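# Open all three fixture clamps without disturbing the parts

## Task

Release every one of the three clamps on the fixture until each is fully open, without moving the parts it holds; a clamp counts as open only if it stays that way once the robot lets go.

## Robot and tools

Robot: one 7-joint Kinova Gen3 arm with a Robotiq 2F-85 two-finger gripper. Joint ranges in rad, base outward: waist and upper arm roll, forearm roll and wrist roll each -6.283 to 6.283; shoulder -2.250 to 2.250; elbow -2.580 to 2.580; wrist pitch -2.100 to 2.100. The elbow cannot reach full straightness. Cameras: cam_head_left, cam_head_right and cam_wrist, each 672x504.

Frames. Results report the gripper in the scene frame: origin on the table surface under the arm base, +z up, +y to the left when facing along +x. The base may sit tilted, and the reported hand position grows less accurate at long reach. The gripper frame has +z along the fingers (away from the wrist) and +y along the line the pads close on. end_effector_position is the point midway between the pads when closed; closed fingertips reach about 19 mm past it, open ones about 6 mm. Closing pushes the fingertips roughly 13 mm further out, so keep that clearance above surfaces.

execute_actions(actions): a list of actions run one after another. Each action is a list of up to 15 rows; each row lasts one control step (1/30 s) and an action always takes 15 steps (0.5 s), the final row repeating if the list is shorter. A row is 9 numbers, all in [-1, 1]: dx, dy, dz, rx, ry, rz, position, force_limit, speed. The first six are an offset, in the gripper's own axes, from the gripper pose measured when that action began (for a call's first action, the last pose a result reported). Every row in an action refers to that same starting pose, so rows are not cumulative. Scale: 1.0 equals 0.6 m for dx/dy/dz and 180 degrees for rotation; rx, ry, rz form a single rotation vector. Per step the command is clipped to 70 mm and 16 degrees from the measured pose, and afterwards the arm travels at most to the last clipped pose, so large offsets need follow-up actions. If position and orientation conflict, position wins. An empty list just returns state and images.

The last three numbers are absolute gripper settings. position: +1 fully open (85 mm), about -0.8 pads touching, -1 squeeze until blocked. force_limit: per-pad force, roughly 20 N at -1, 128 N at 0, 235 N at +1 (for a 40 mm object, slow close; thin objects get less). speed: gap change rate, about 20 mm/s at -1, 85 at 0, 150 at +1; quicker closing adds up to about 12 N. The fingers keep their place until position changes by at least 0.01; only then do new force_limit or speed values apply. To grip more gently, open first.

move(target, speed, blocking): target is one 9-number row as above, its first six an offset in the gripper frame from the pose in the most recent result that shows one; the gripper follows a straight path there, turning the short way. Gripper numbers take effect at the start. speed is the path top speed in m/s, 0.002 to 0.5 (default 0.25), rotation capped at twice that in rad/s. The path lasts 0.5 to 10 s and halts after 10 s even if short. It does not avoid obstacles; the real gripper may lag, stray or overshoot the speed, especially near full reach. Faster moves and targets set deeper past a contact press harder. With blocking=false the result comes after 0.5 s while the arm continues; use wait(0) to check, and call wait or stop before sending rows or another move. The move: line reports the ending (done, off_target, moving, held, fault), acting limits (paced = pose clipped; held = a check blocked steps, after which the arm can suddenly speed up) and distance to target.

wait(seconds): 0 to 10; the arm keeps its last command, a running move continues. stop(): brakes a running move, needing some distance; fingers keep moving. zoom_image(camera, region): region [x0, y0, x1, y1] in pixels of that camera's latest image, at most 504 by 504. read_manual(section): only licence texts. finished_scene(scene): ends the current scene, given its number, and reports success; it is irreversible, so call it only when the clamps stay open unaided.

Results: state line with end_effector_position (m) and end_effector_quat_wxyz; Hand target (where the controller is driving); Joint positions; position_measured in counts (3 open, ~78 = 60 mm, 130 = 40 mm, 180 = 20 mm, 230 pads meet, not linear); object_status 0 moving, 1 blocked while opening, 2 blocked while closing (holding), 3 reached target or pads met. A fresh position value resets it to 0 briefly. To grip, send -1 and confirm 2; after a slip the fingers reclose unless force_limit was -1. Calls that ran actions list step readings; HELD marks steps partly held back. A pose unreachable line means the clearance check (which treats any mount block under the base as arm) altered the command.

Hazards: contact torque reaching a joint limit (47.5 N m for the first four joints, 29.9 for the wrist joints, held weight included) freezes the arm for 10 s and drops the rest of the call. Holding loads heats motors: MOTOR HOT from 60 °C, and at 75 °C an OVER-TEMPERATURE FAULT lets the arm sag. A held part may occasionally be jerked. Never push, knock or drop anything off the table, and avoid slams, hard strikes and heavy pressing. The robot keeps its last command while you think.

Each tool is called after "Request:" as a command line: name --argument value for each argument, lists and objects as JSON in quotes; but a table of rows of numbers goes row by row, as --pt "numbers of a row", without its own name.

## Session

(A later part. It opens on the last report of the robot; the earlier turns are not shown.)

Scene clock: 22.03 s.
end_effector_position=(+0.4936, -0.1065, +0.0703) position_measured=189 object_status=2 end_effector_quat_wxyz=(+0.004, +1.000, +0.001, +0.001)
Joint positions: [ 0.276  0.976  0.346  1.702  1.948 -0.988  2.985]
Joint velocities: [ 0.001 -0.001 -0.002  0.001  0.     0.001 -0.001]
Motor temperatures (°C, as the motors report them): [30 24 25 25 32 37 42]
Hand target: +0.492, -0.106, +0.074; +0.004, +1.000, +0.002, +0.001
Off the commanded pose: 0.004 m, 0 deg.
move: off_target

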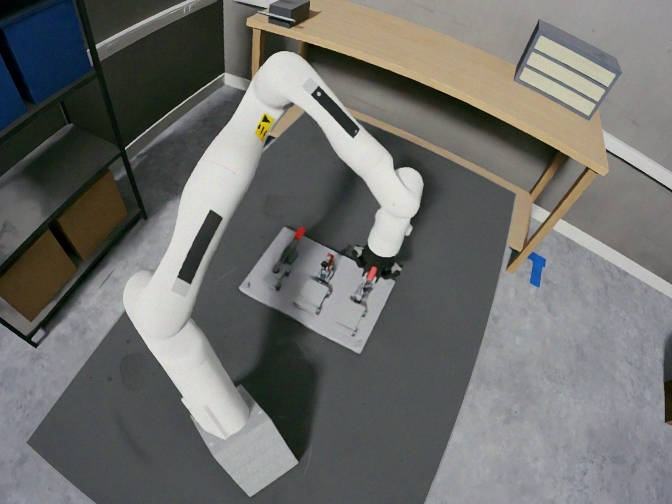

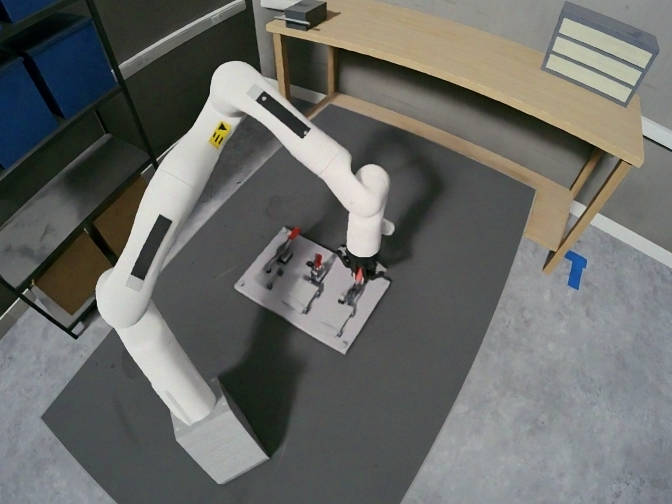

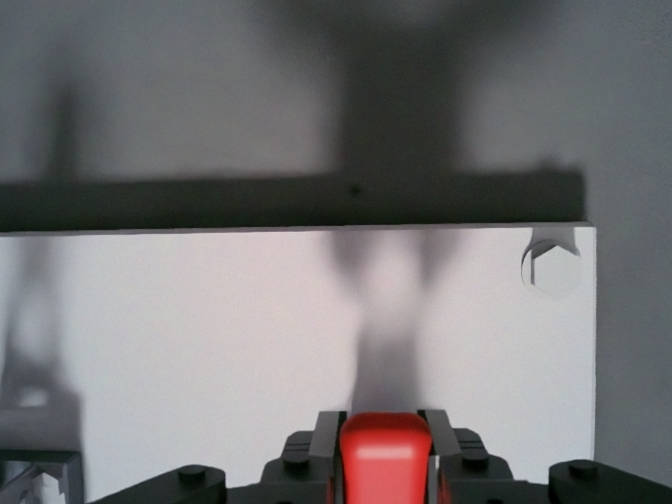

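Request:
move --target '[0,0,0,0,0,0,0.1,-0.4,0.5]'

Request:
move --target '[0.05,0,-0.012,0,0,0,0.1,-0.4,0.5]' --speed 0.1

Request:
move --target '[0,0,0,0,0,0,-1,-0.4,0.5]'

Request:
move --target '[-0.06,0,-0.008,0,0,0,-1,-0.4,0.5]' --speed 0.04

Request:
zoom_image --camera "cam_head_left" --region '[290, 210, 430, 330]'

Scene clock: 22.90 s.
end_effector_position=(+0.4936, -0.1065, +0.0703) position_measured=117 object_status=3 end_effector_quat_wxyz=(+0.004, +1.000, +0.001, +0.001)
Joint positions: [ 0.275  0.977  0.348  1.702  1.947 -0.988  2.986]
Joint velocities: [-0.     0.     0.     0.     0.     0.     0.001]
Motor temperatures (°C, as the motors report them): [30 24 25 25 32 37 42]
Hand target: +0.494, -0.106, +0.070; +0.004, +1.000, +0.001, +0.001
Off the commanded pose: 0.000 m, 0 deg.
move: done

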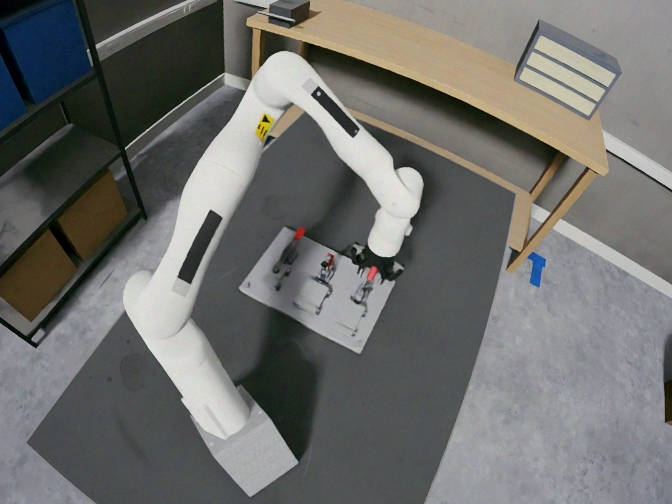

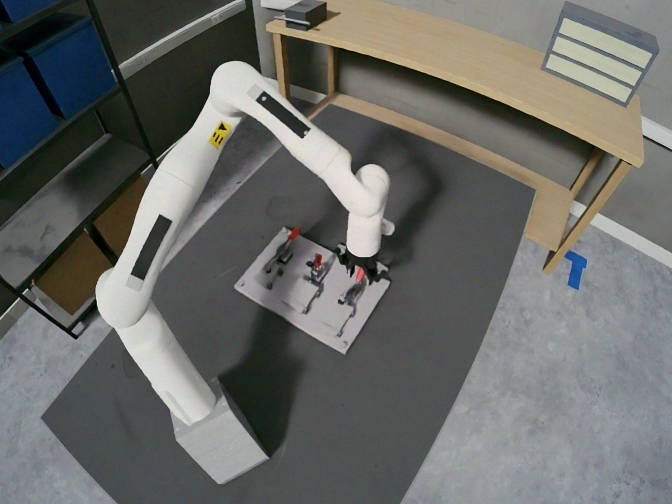

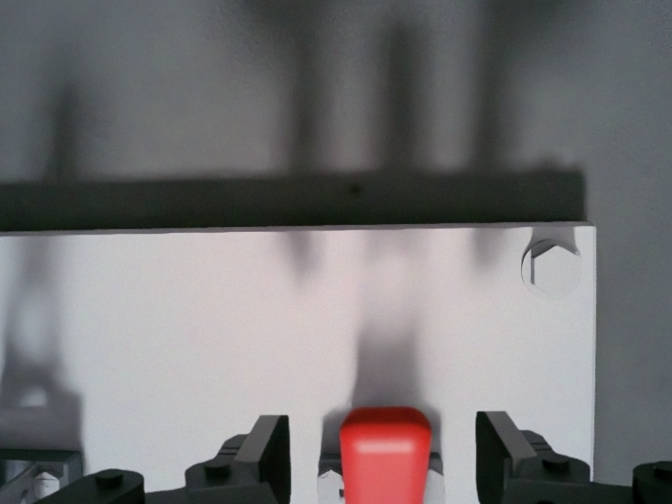

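Scene clock: 23.63 s.
end_effector_position=(+0.5237, -0.1062, +0.0776) position_measured=117 object_status=3 end_effector_quat_wxyz=(+0.004, +1.000, +0.001, +0.001)
Joint positions: [ 0.259  0.985  0.368  1.602  1.985 -1.037  2.887]
Joint velocities: [-0.001  0.002 -0.001 -0.001  0.001  0.    -0.   ]
Motor temperatures (°C, as the motors report them): [30 24 25 25 32 37 42]
Hand target: +0.524, -0.106, +0.077; +0.004, +1.000, +0.001, +0.001
Off the commanded pose: 0.000 m, 0 deg.
move: done

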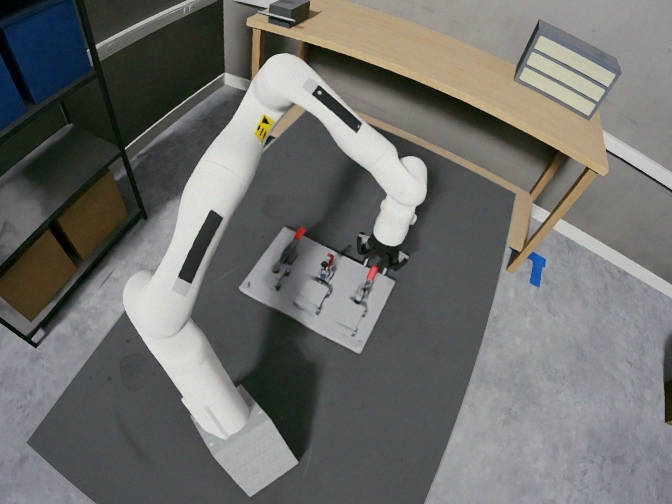

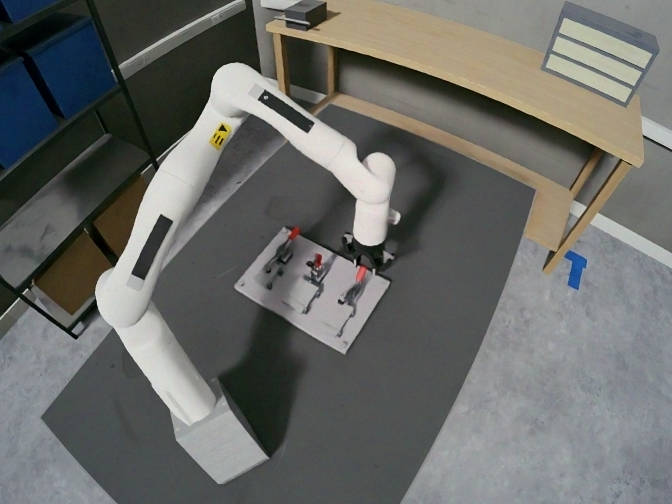

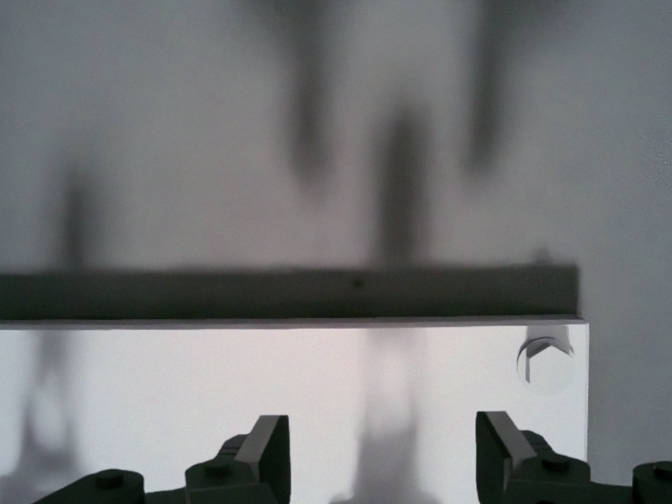

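Scene clock: 24.27 s.
end_effector_position=(+0.5243, -0.1061, +0.0778) position_measured=231 object_status=3 end_effector_quat_wxyz=(+0.004, +1.000, +0.002, +0.001)
Joint positions: [ 0.259  0.985  0.368  1.602  1.984 -1.037  2.887]
Joint velocities: [-0.     0.002  0.    -0.    -0.    -0.    -0.002]
Motor temperatures (°C, as the motors report them): [30 24 25 25 32 37 42]
Hand target: +0.524, -0.106, +0.078; +0.004, +1.000, +0.001, +0.001
Off the commanded pose: 0.001 m, 0 deg.
move: done

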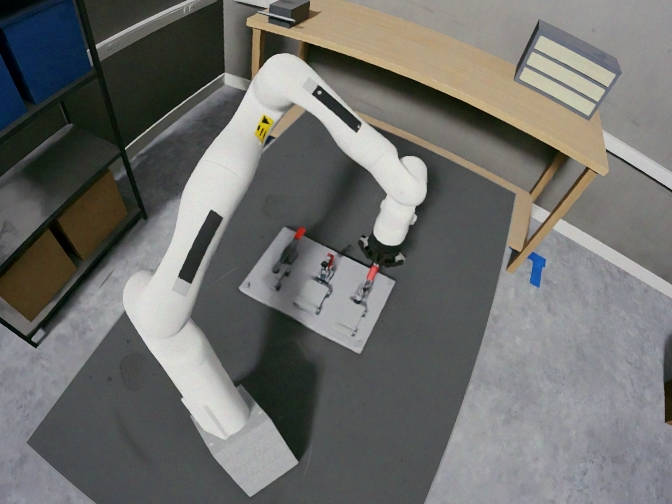

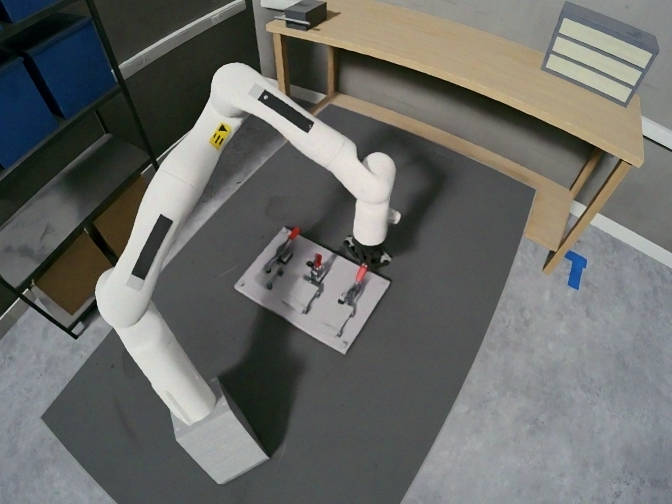

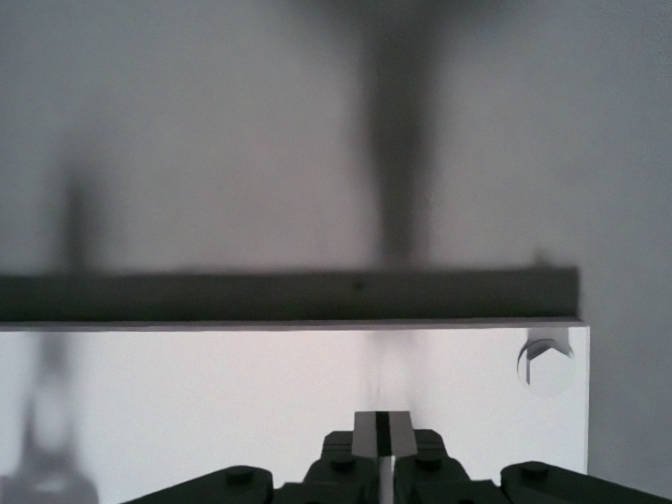

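Scene clock: 25.43 s.
end_effector_position=(+0.4888, -0.1062, +0.0825) position_measured=231 object_status=3 end_effector_quat_wxyz=(+0.004, +1.000, +0.002, +0.002)
Joint positions: [ 0.286  0.954  0.357  1.72   1.959 -1.     2.994]
Joint velocities: [ 0.    -0.001  0.001  0.001 -0.001 -0.     0.   ]
Motor temperatures (°C, as the motors report them): [30 24 25 25 32 37 42]
Hand target: +0.488, -0.106, +0.082; +0.004, +1.000, +0.002, +0.001
Off the commanded pose: 0.001 m, 0 deg.
move: done

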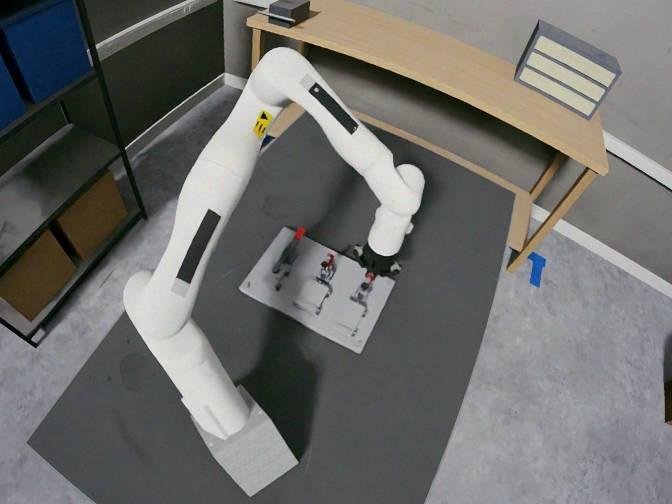

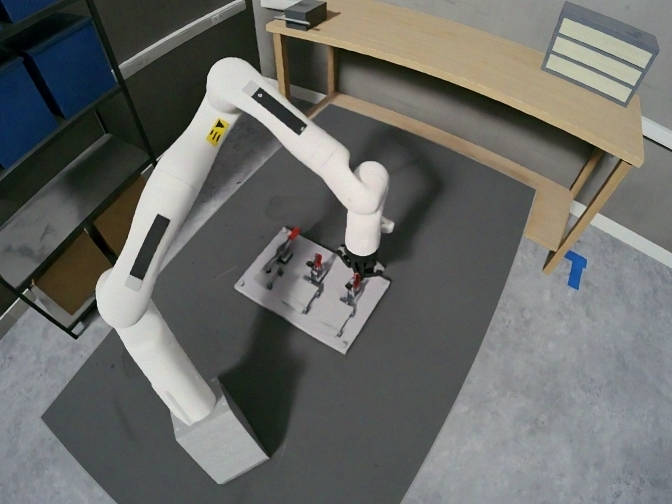

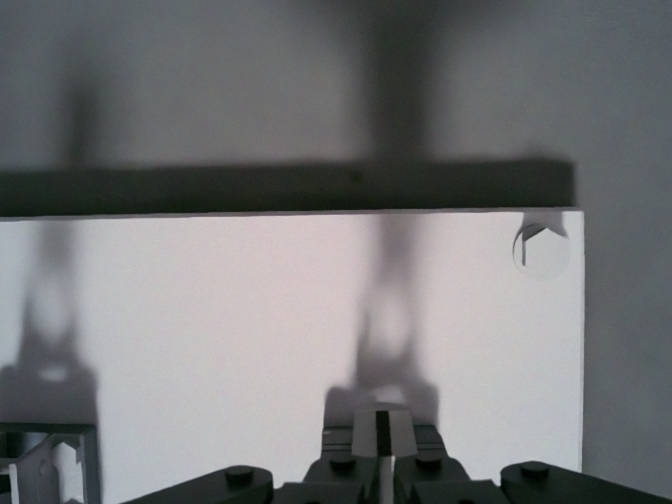

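Region (290, 210, 430, 330) of cam_head_left's 672x504 image, scaled by 3.600, with more detail than that image has; it fills the top 432 rows of this view, and the rest is white.

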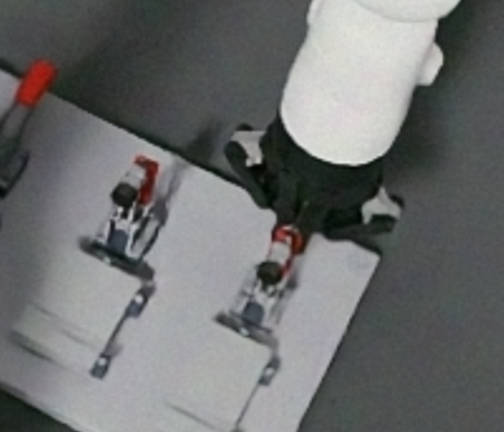

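Request:
move --target '[-0.012,0,0,0,0,0,-1,-0.4,0.5]' --speed 0.02

Scene clock: 26.20 s.
end_effector_position=(+0.4873, -0.1056, +0.0837) position_measured=231 object_status=3 end_effector_quat_wxyz=(+0.005, +1.000, +0.005, +0.007)
Joint positions: [ 0.289  0.948  0.355  1.736  1.947 -0.991  3.017]
Joint velocities: [-0.002  0.     0.004  0.001 -0.002 -0.003  0.003]
Motor temperatures (°C, as the motors report them): [30 24 25 25 32 37 42]
Hand target: +0.482, -0.106, +0.083; +0.004, +1.000, +0.002, +0.002
Off the commanded pose: 0.006 m, 1 deg.
move: off_target

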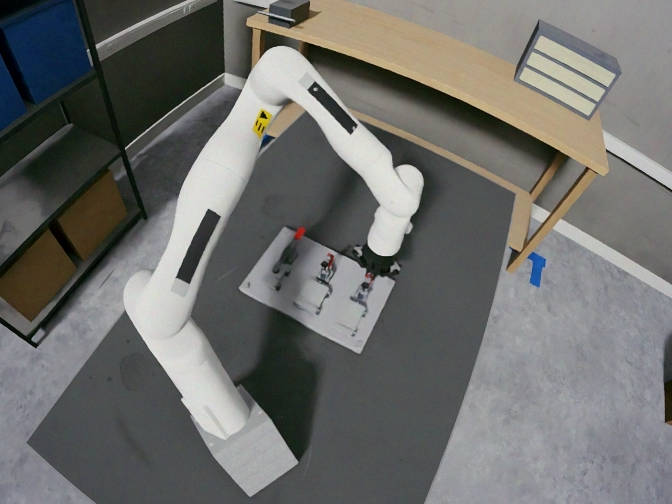

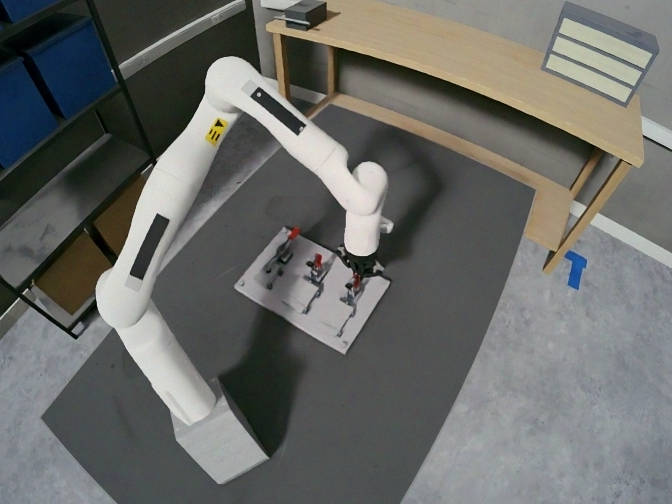

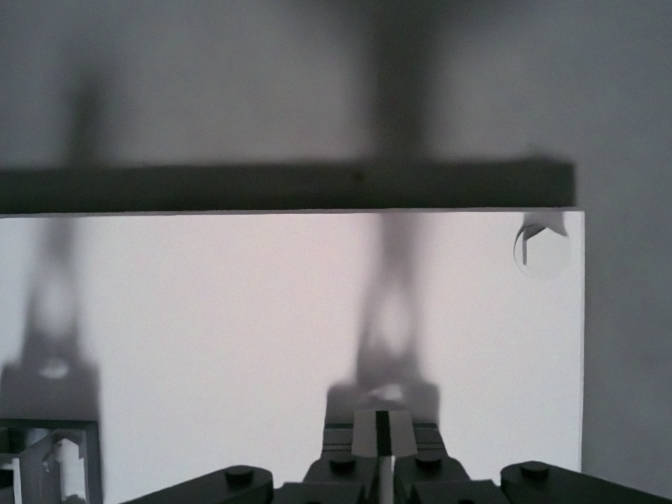

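Request:
move --target '[0.045,-0.366,-0.05,0,0,0,-1,-0.4,0.5]'

Request:
move --target '[0,0,0.02,0,0,0,0.1,-0.4,0.5]'

Scene clock: 27.77 s.
end_effector_position=(+0.5106, +0.1142, +0.1114) position_measured=231 object_status=3 end_effector_quat_wxyz=(+0.005, +1.000, +0.004, +0.006)
Joint positions: [-0.111  0.565  0.378  1.892  2.029 -0.899  2.567]
Joint velocities: [-0.002 -0.005 -0.001  0.     0.001  0.001 -0.002]
Motor temperatures (°C, as the motors report them): [30 24 25 25 32 37 42]
Hand target: +0.511, +0.114, +0.111; +0.005, +1.000, +0.005, +0.006
Off the commanded pose: 0.001 m, 0 deg.
move: done

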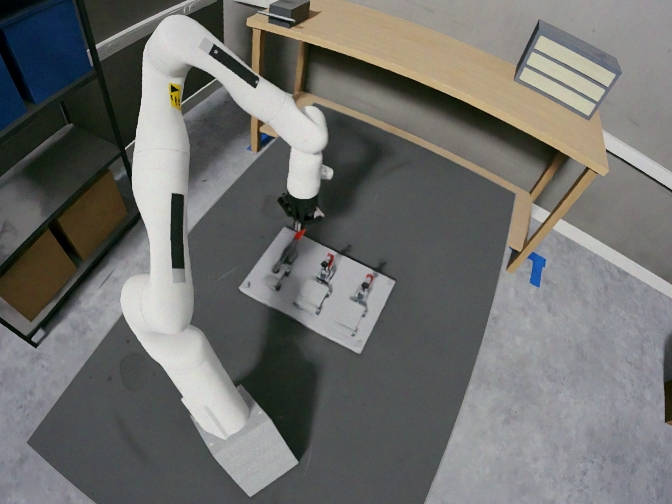

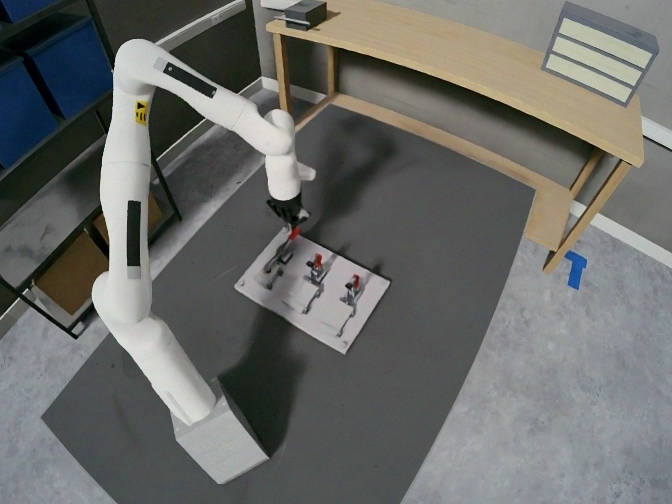

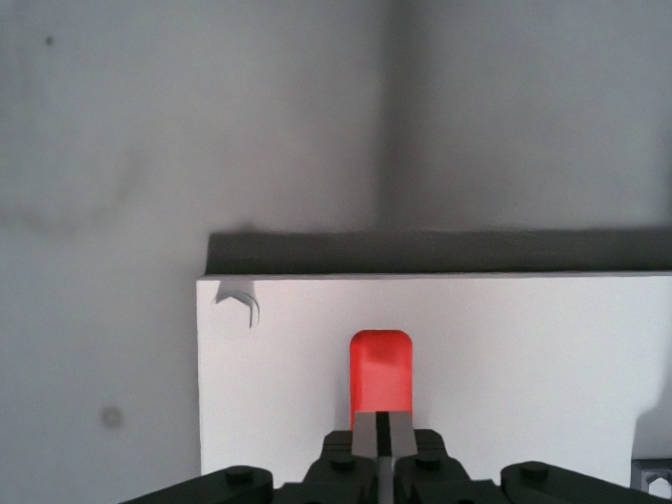

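Scene clock: 28.50 s.
end_effector_position=(+0.5107, +0.1141, +0.0994) position_measured=117 object_status=0 end_effector_quat_wxyz=(+0.005, +1.000, +0.005, +0.006)
Joint positions: [-0.116  0.586  0.365  1.895  2.003 -0.878  2.584]
Joint velocities: [-0.     0.001 -0.    -0.     0.     0.     0.001]
Motor temperatures (°C, as the motors report them): [30 24 25 25 32 37 42]
Hand target: +0.511, +0.114, +0.099; +0.005, +1.000, +0.004, +0.006
Off the commanded pose: 0.000 m, 0 deg.
move: done

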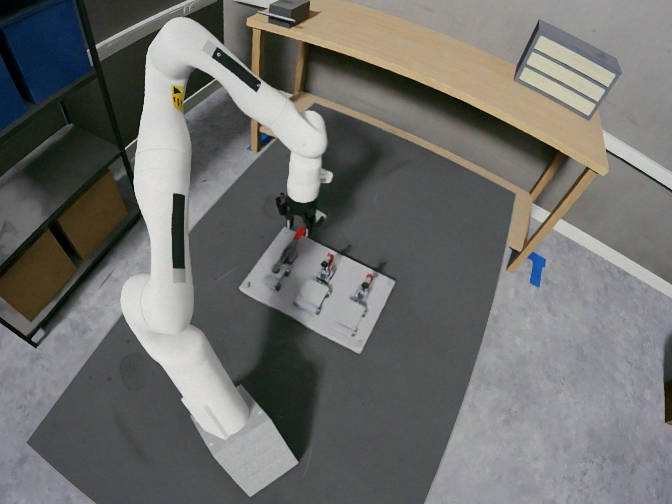

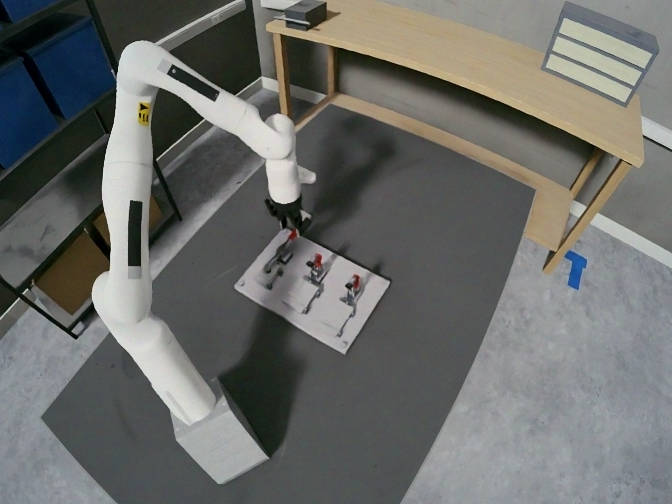

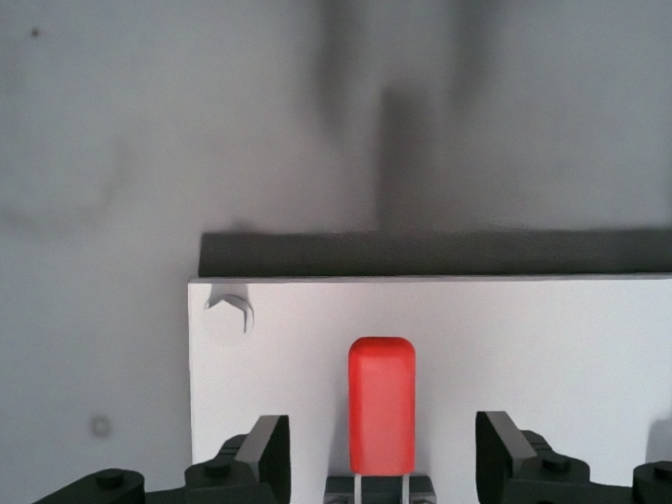

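Request:
move --target '[0,0,0.073,0,0,0,0.1,-0.4,0.5]' --speed 0.12

Request:
move --target '[0,0,0,0,0,0,-1,-0.4,0]'

Request:
move --target '[-0.013,0,-0.03,0,0,0,-1,-0.4,0]' --speed 0.04

Request:
move --target '[-0.024,0,-0.022,0,0,0,-1,-0.4,0]' --speed 0.04

Request:
zoom_image --camera "cam_head_left" --region '[230, 180, 370, 300]'

Scene clock: 29.43 s.
end_effector_position=(+0.5115, +0.1138, +0.0559) position_measured=117 object_status=3 end_effector_quat_wxyz=(+0.005, +1.000, +0.005, +0.007)
Joint positions: [-0.132  0.664  0.315  1.896  1.906 -0.806  2.649]
Joint velocities: [ 0.001  0.004 -0.     0.     0.001  0.    -0.   ]
Motor temperatures (°C, as the motors report them): [30 24 25 25 32 37 42]
Hand target: +0.511, +0.114, +0.056; +0.005, +1.000, +0.004, +0.006
Off the commanded pose: 0.000 m, 0 deg.
move: done

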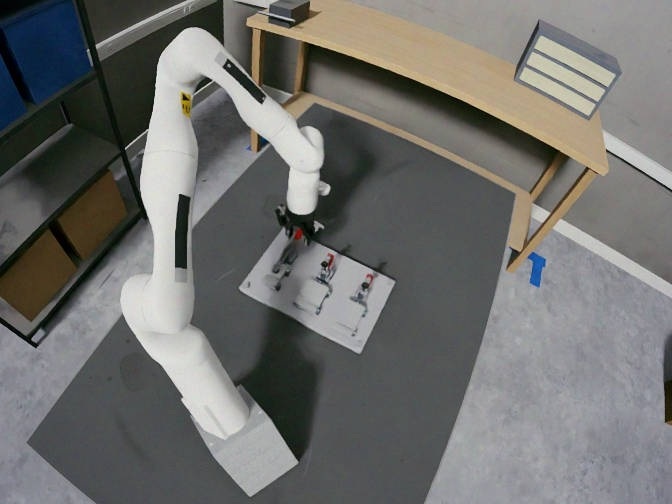

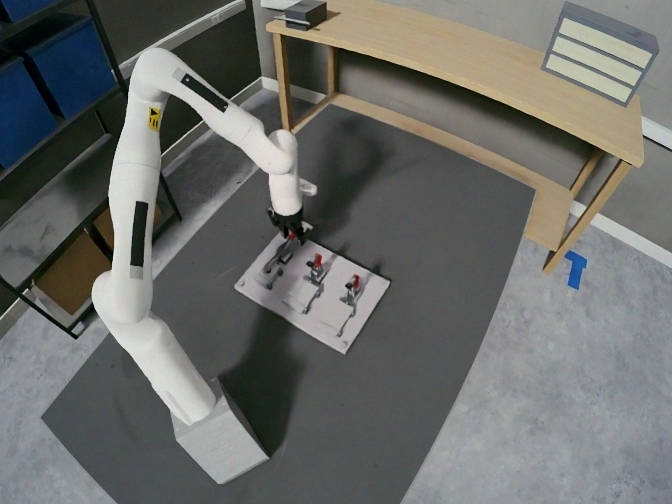

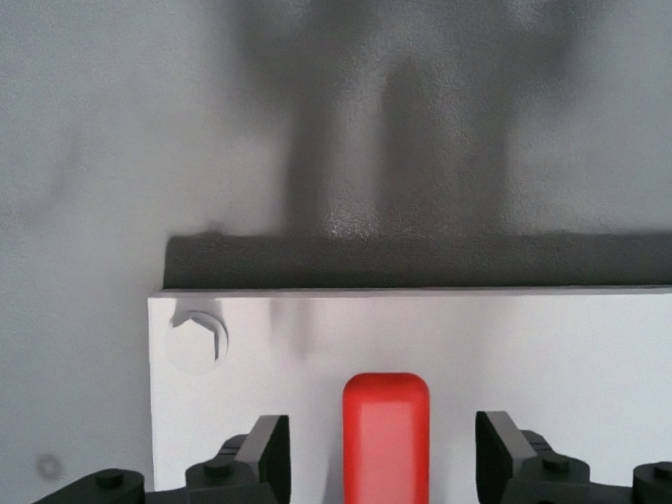

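Scene clock: 30.03 s.
end_effector_position=(+0.5115, +0.1135, +0.0560) position_measured=189 object_status=2 end_effector_quat_wxyz=(+0.005, +1.000, +0.004, +0.007)
Joint positions: [-0.132  0.664  0.315  1.896  1.905 -0.806  2.649]
Joint velocities: [-0.     0.     0.     0.    -0.    -0.    -0.001]
Motor temperatures (°C, as the motors report them): [30 24 25 25 32 37 42]
Hand target: +0.512, +0.114, +0.056; +0.005, +1.000, +0.005, +0.007
Off the commanded pose: 0.000 m, 0 deg.
move: done

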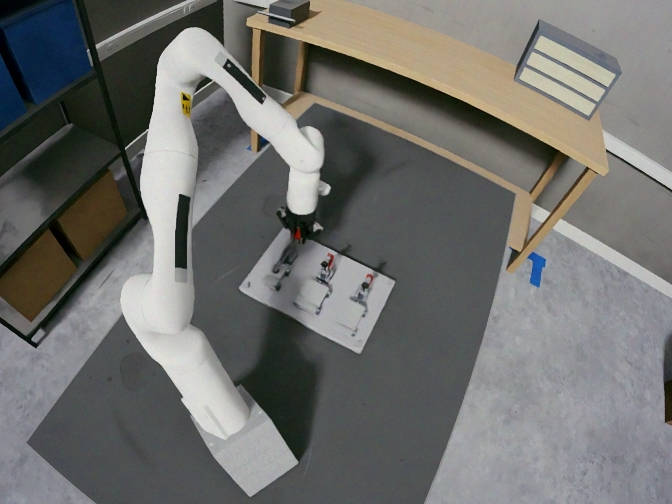

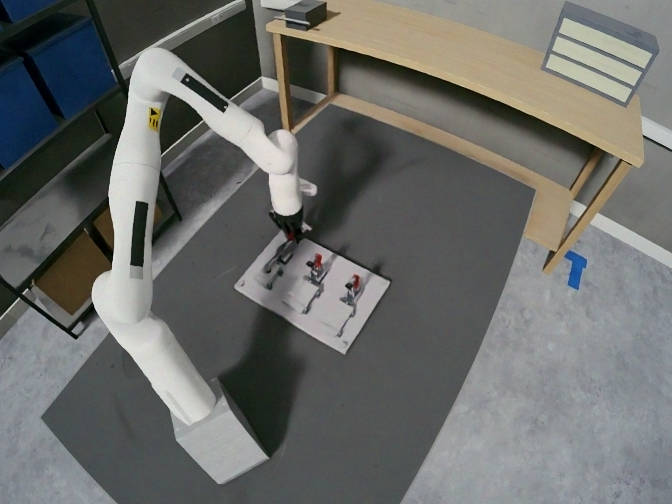

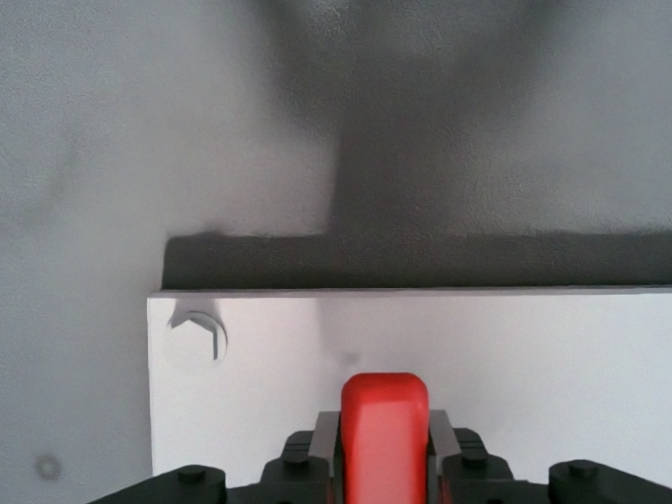

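Scene clock: 30.77 s.
end_effector_position=(+0.5012, +0.1135, +0.0698) position_measured=189 object_status=2 end_effector_quat_wxyz=(+0.005, +1.000, +0.003, +0.003)
Joint positions: [-0.124  0.631  0.325  1.925  1.932 -0.819  2.643]
Joint velocities: [ 0.002 -0.    -0.003  0.001  0.001  0.002 -0.002]
Motor temperatures (°C, as the motors report them): [30 24 25 25 32 37 42]
Hand target: +0.503, +0.114, +0.074; +0.005, +1.000, +0.004, +0.007
Off the commanded pose: 0.005 m, 0 deg.
move: off_target

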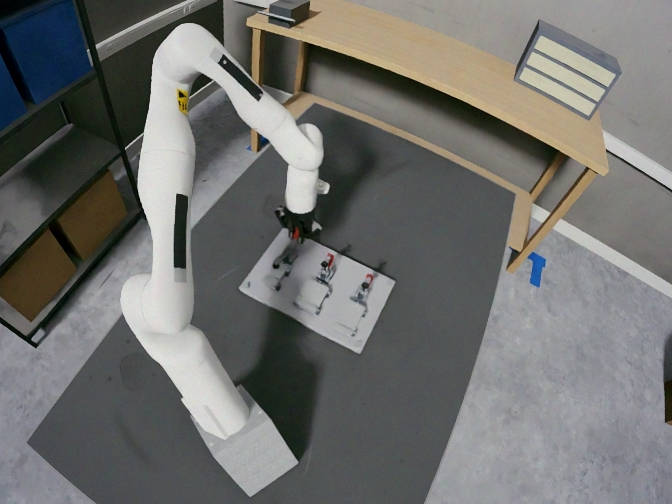

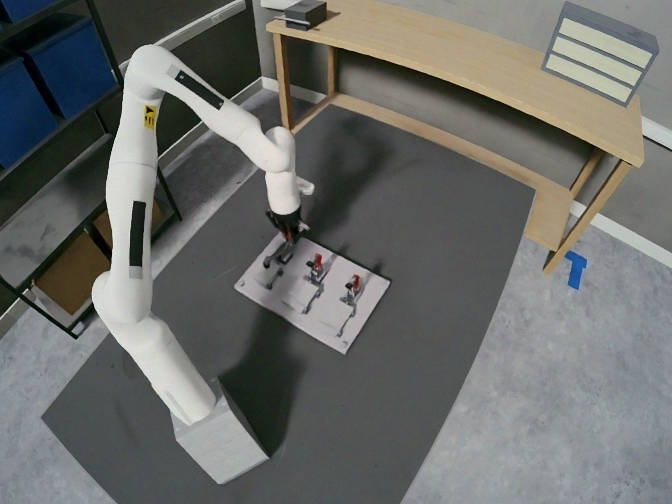

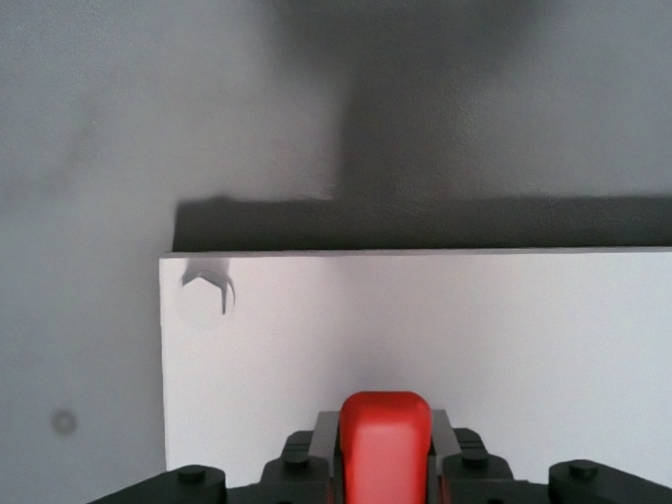

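Scene clock: 31.63 s.
end_effector_position=(+0.4861, +0.1136, +0.0792) position_measured=189 object_status=2 end_effector_quat_wxyz=(+0.005, +1.000, +0.002, +0.001)
Joint positions: [-0.118  0.599  0.327  1.972  1.936 -0.816  2.663]
Joint velocities: [ 0.002  0.    -0.002  0.     0.001  0.002  0.001]
Motor temperatures (°C, as the motors report them): [30 24 25 25 32 37 42]
Hand target: +0.487, +0.114, +0.083; +0.005, +1.000, +0.003, +0.003
Off the commanded pose: 0.004 m, 0 deg.
move: off_target

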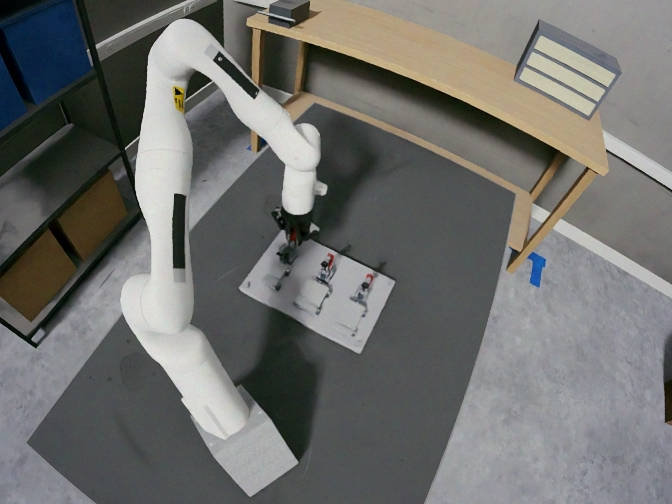

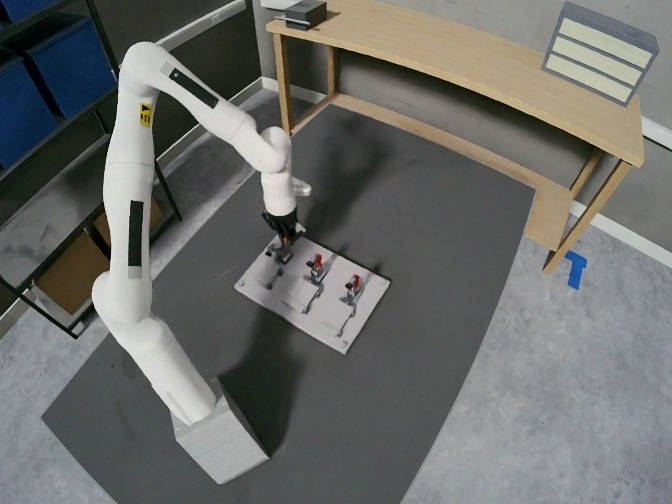

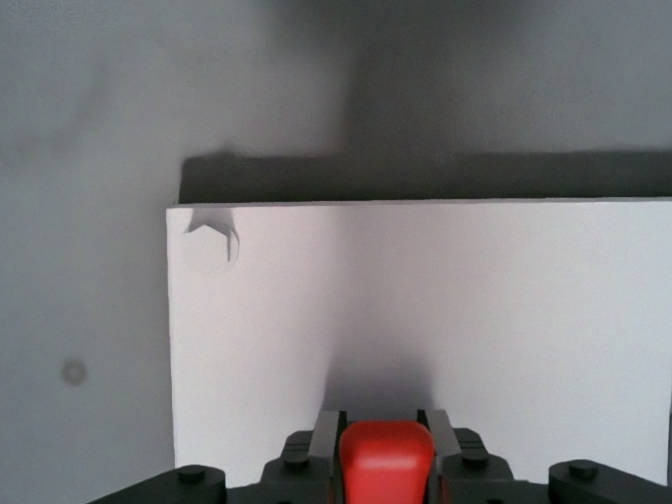

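Region (230, 180, 370, 300) of cam_head_left's 672x504 image, scaled by 3.600, with more detail than that image has; it fills the top 432 rows of this view, and the rest is white.

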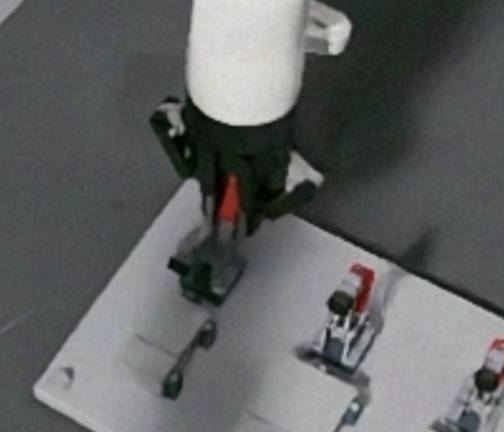

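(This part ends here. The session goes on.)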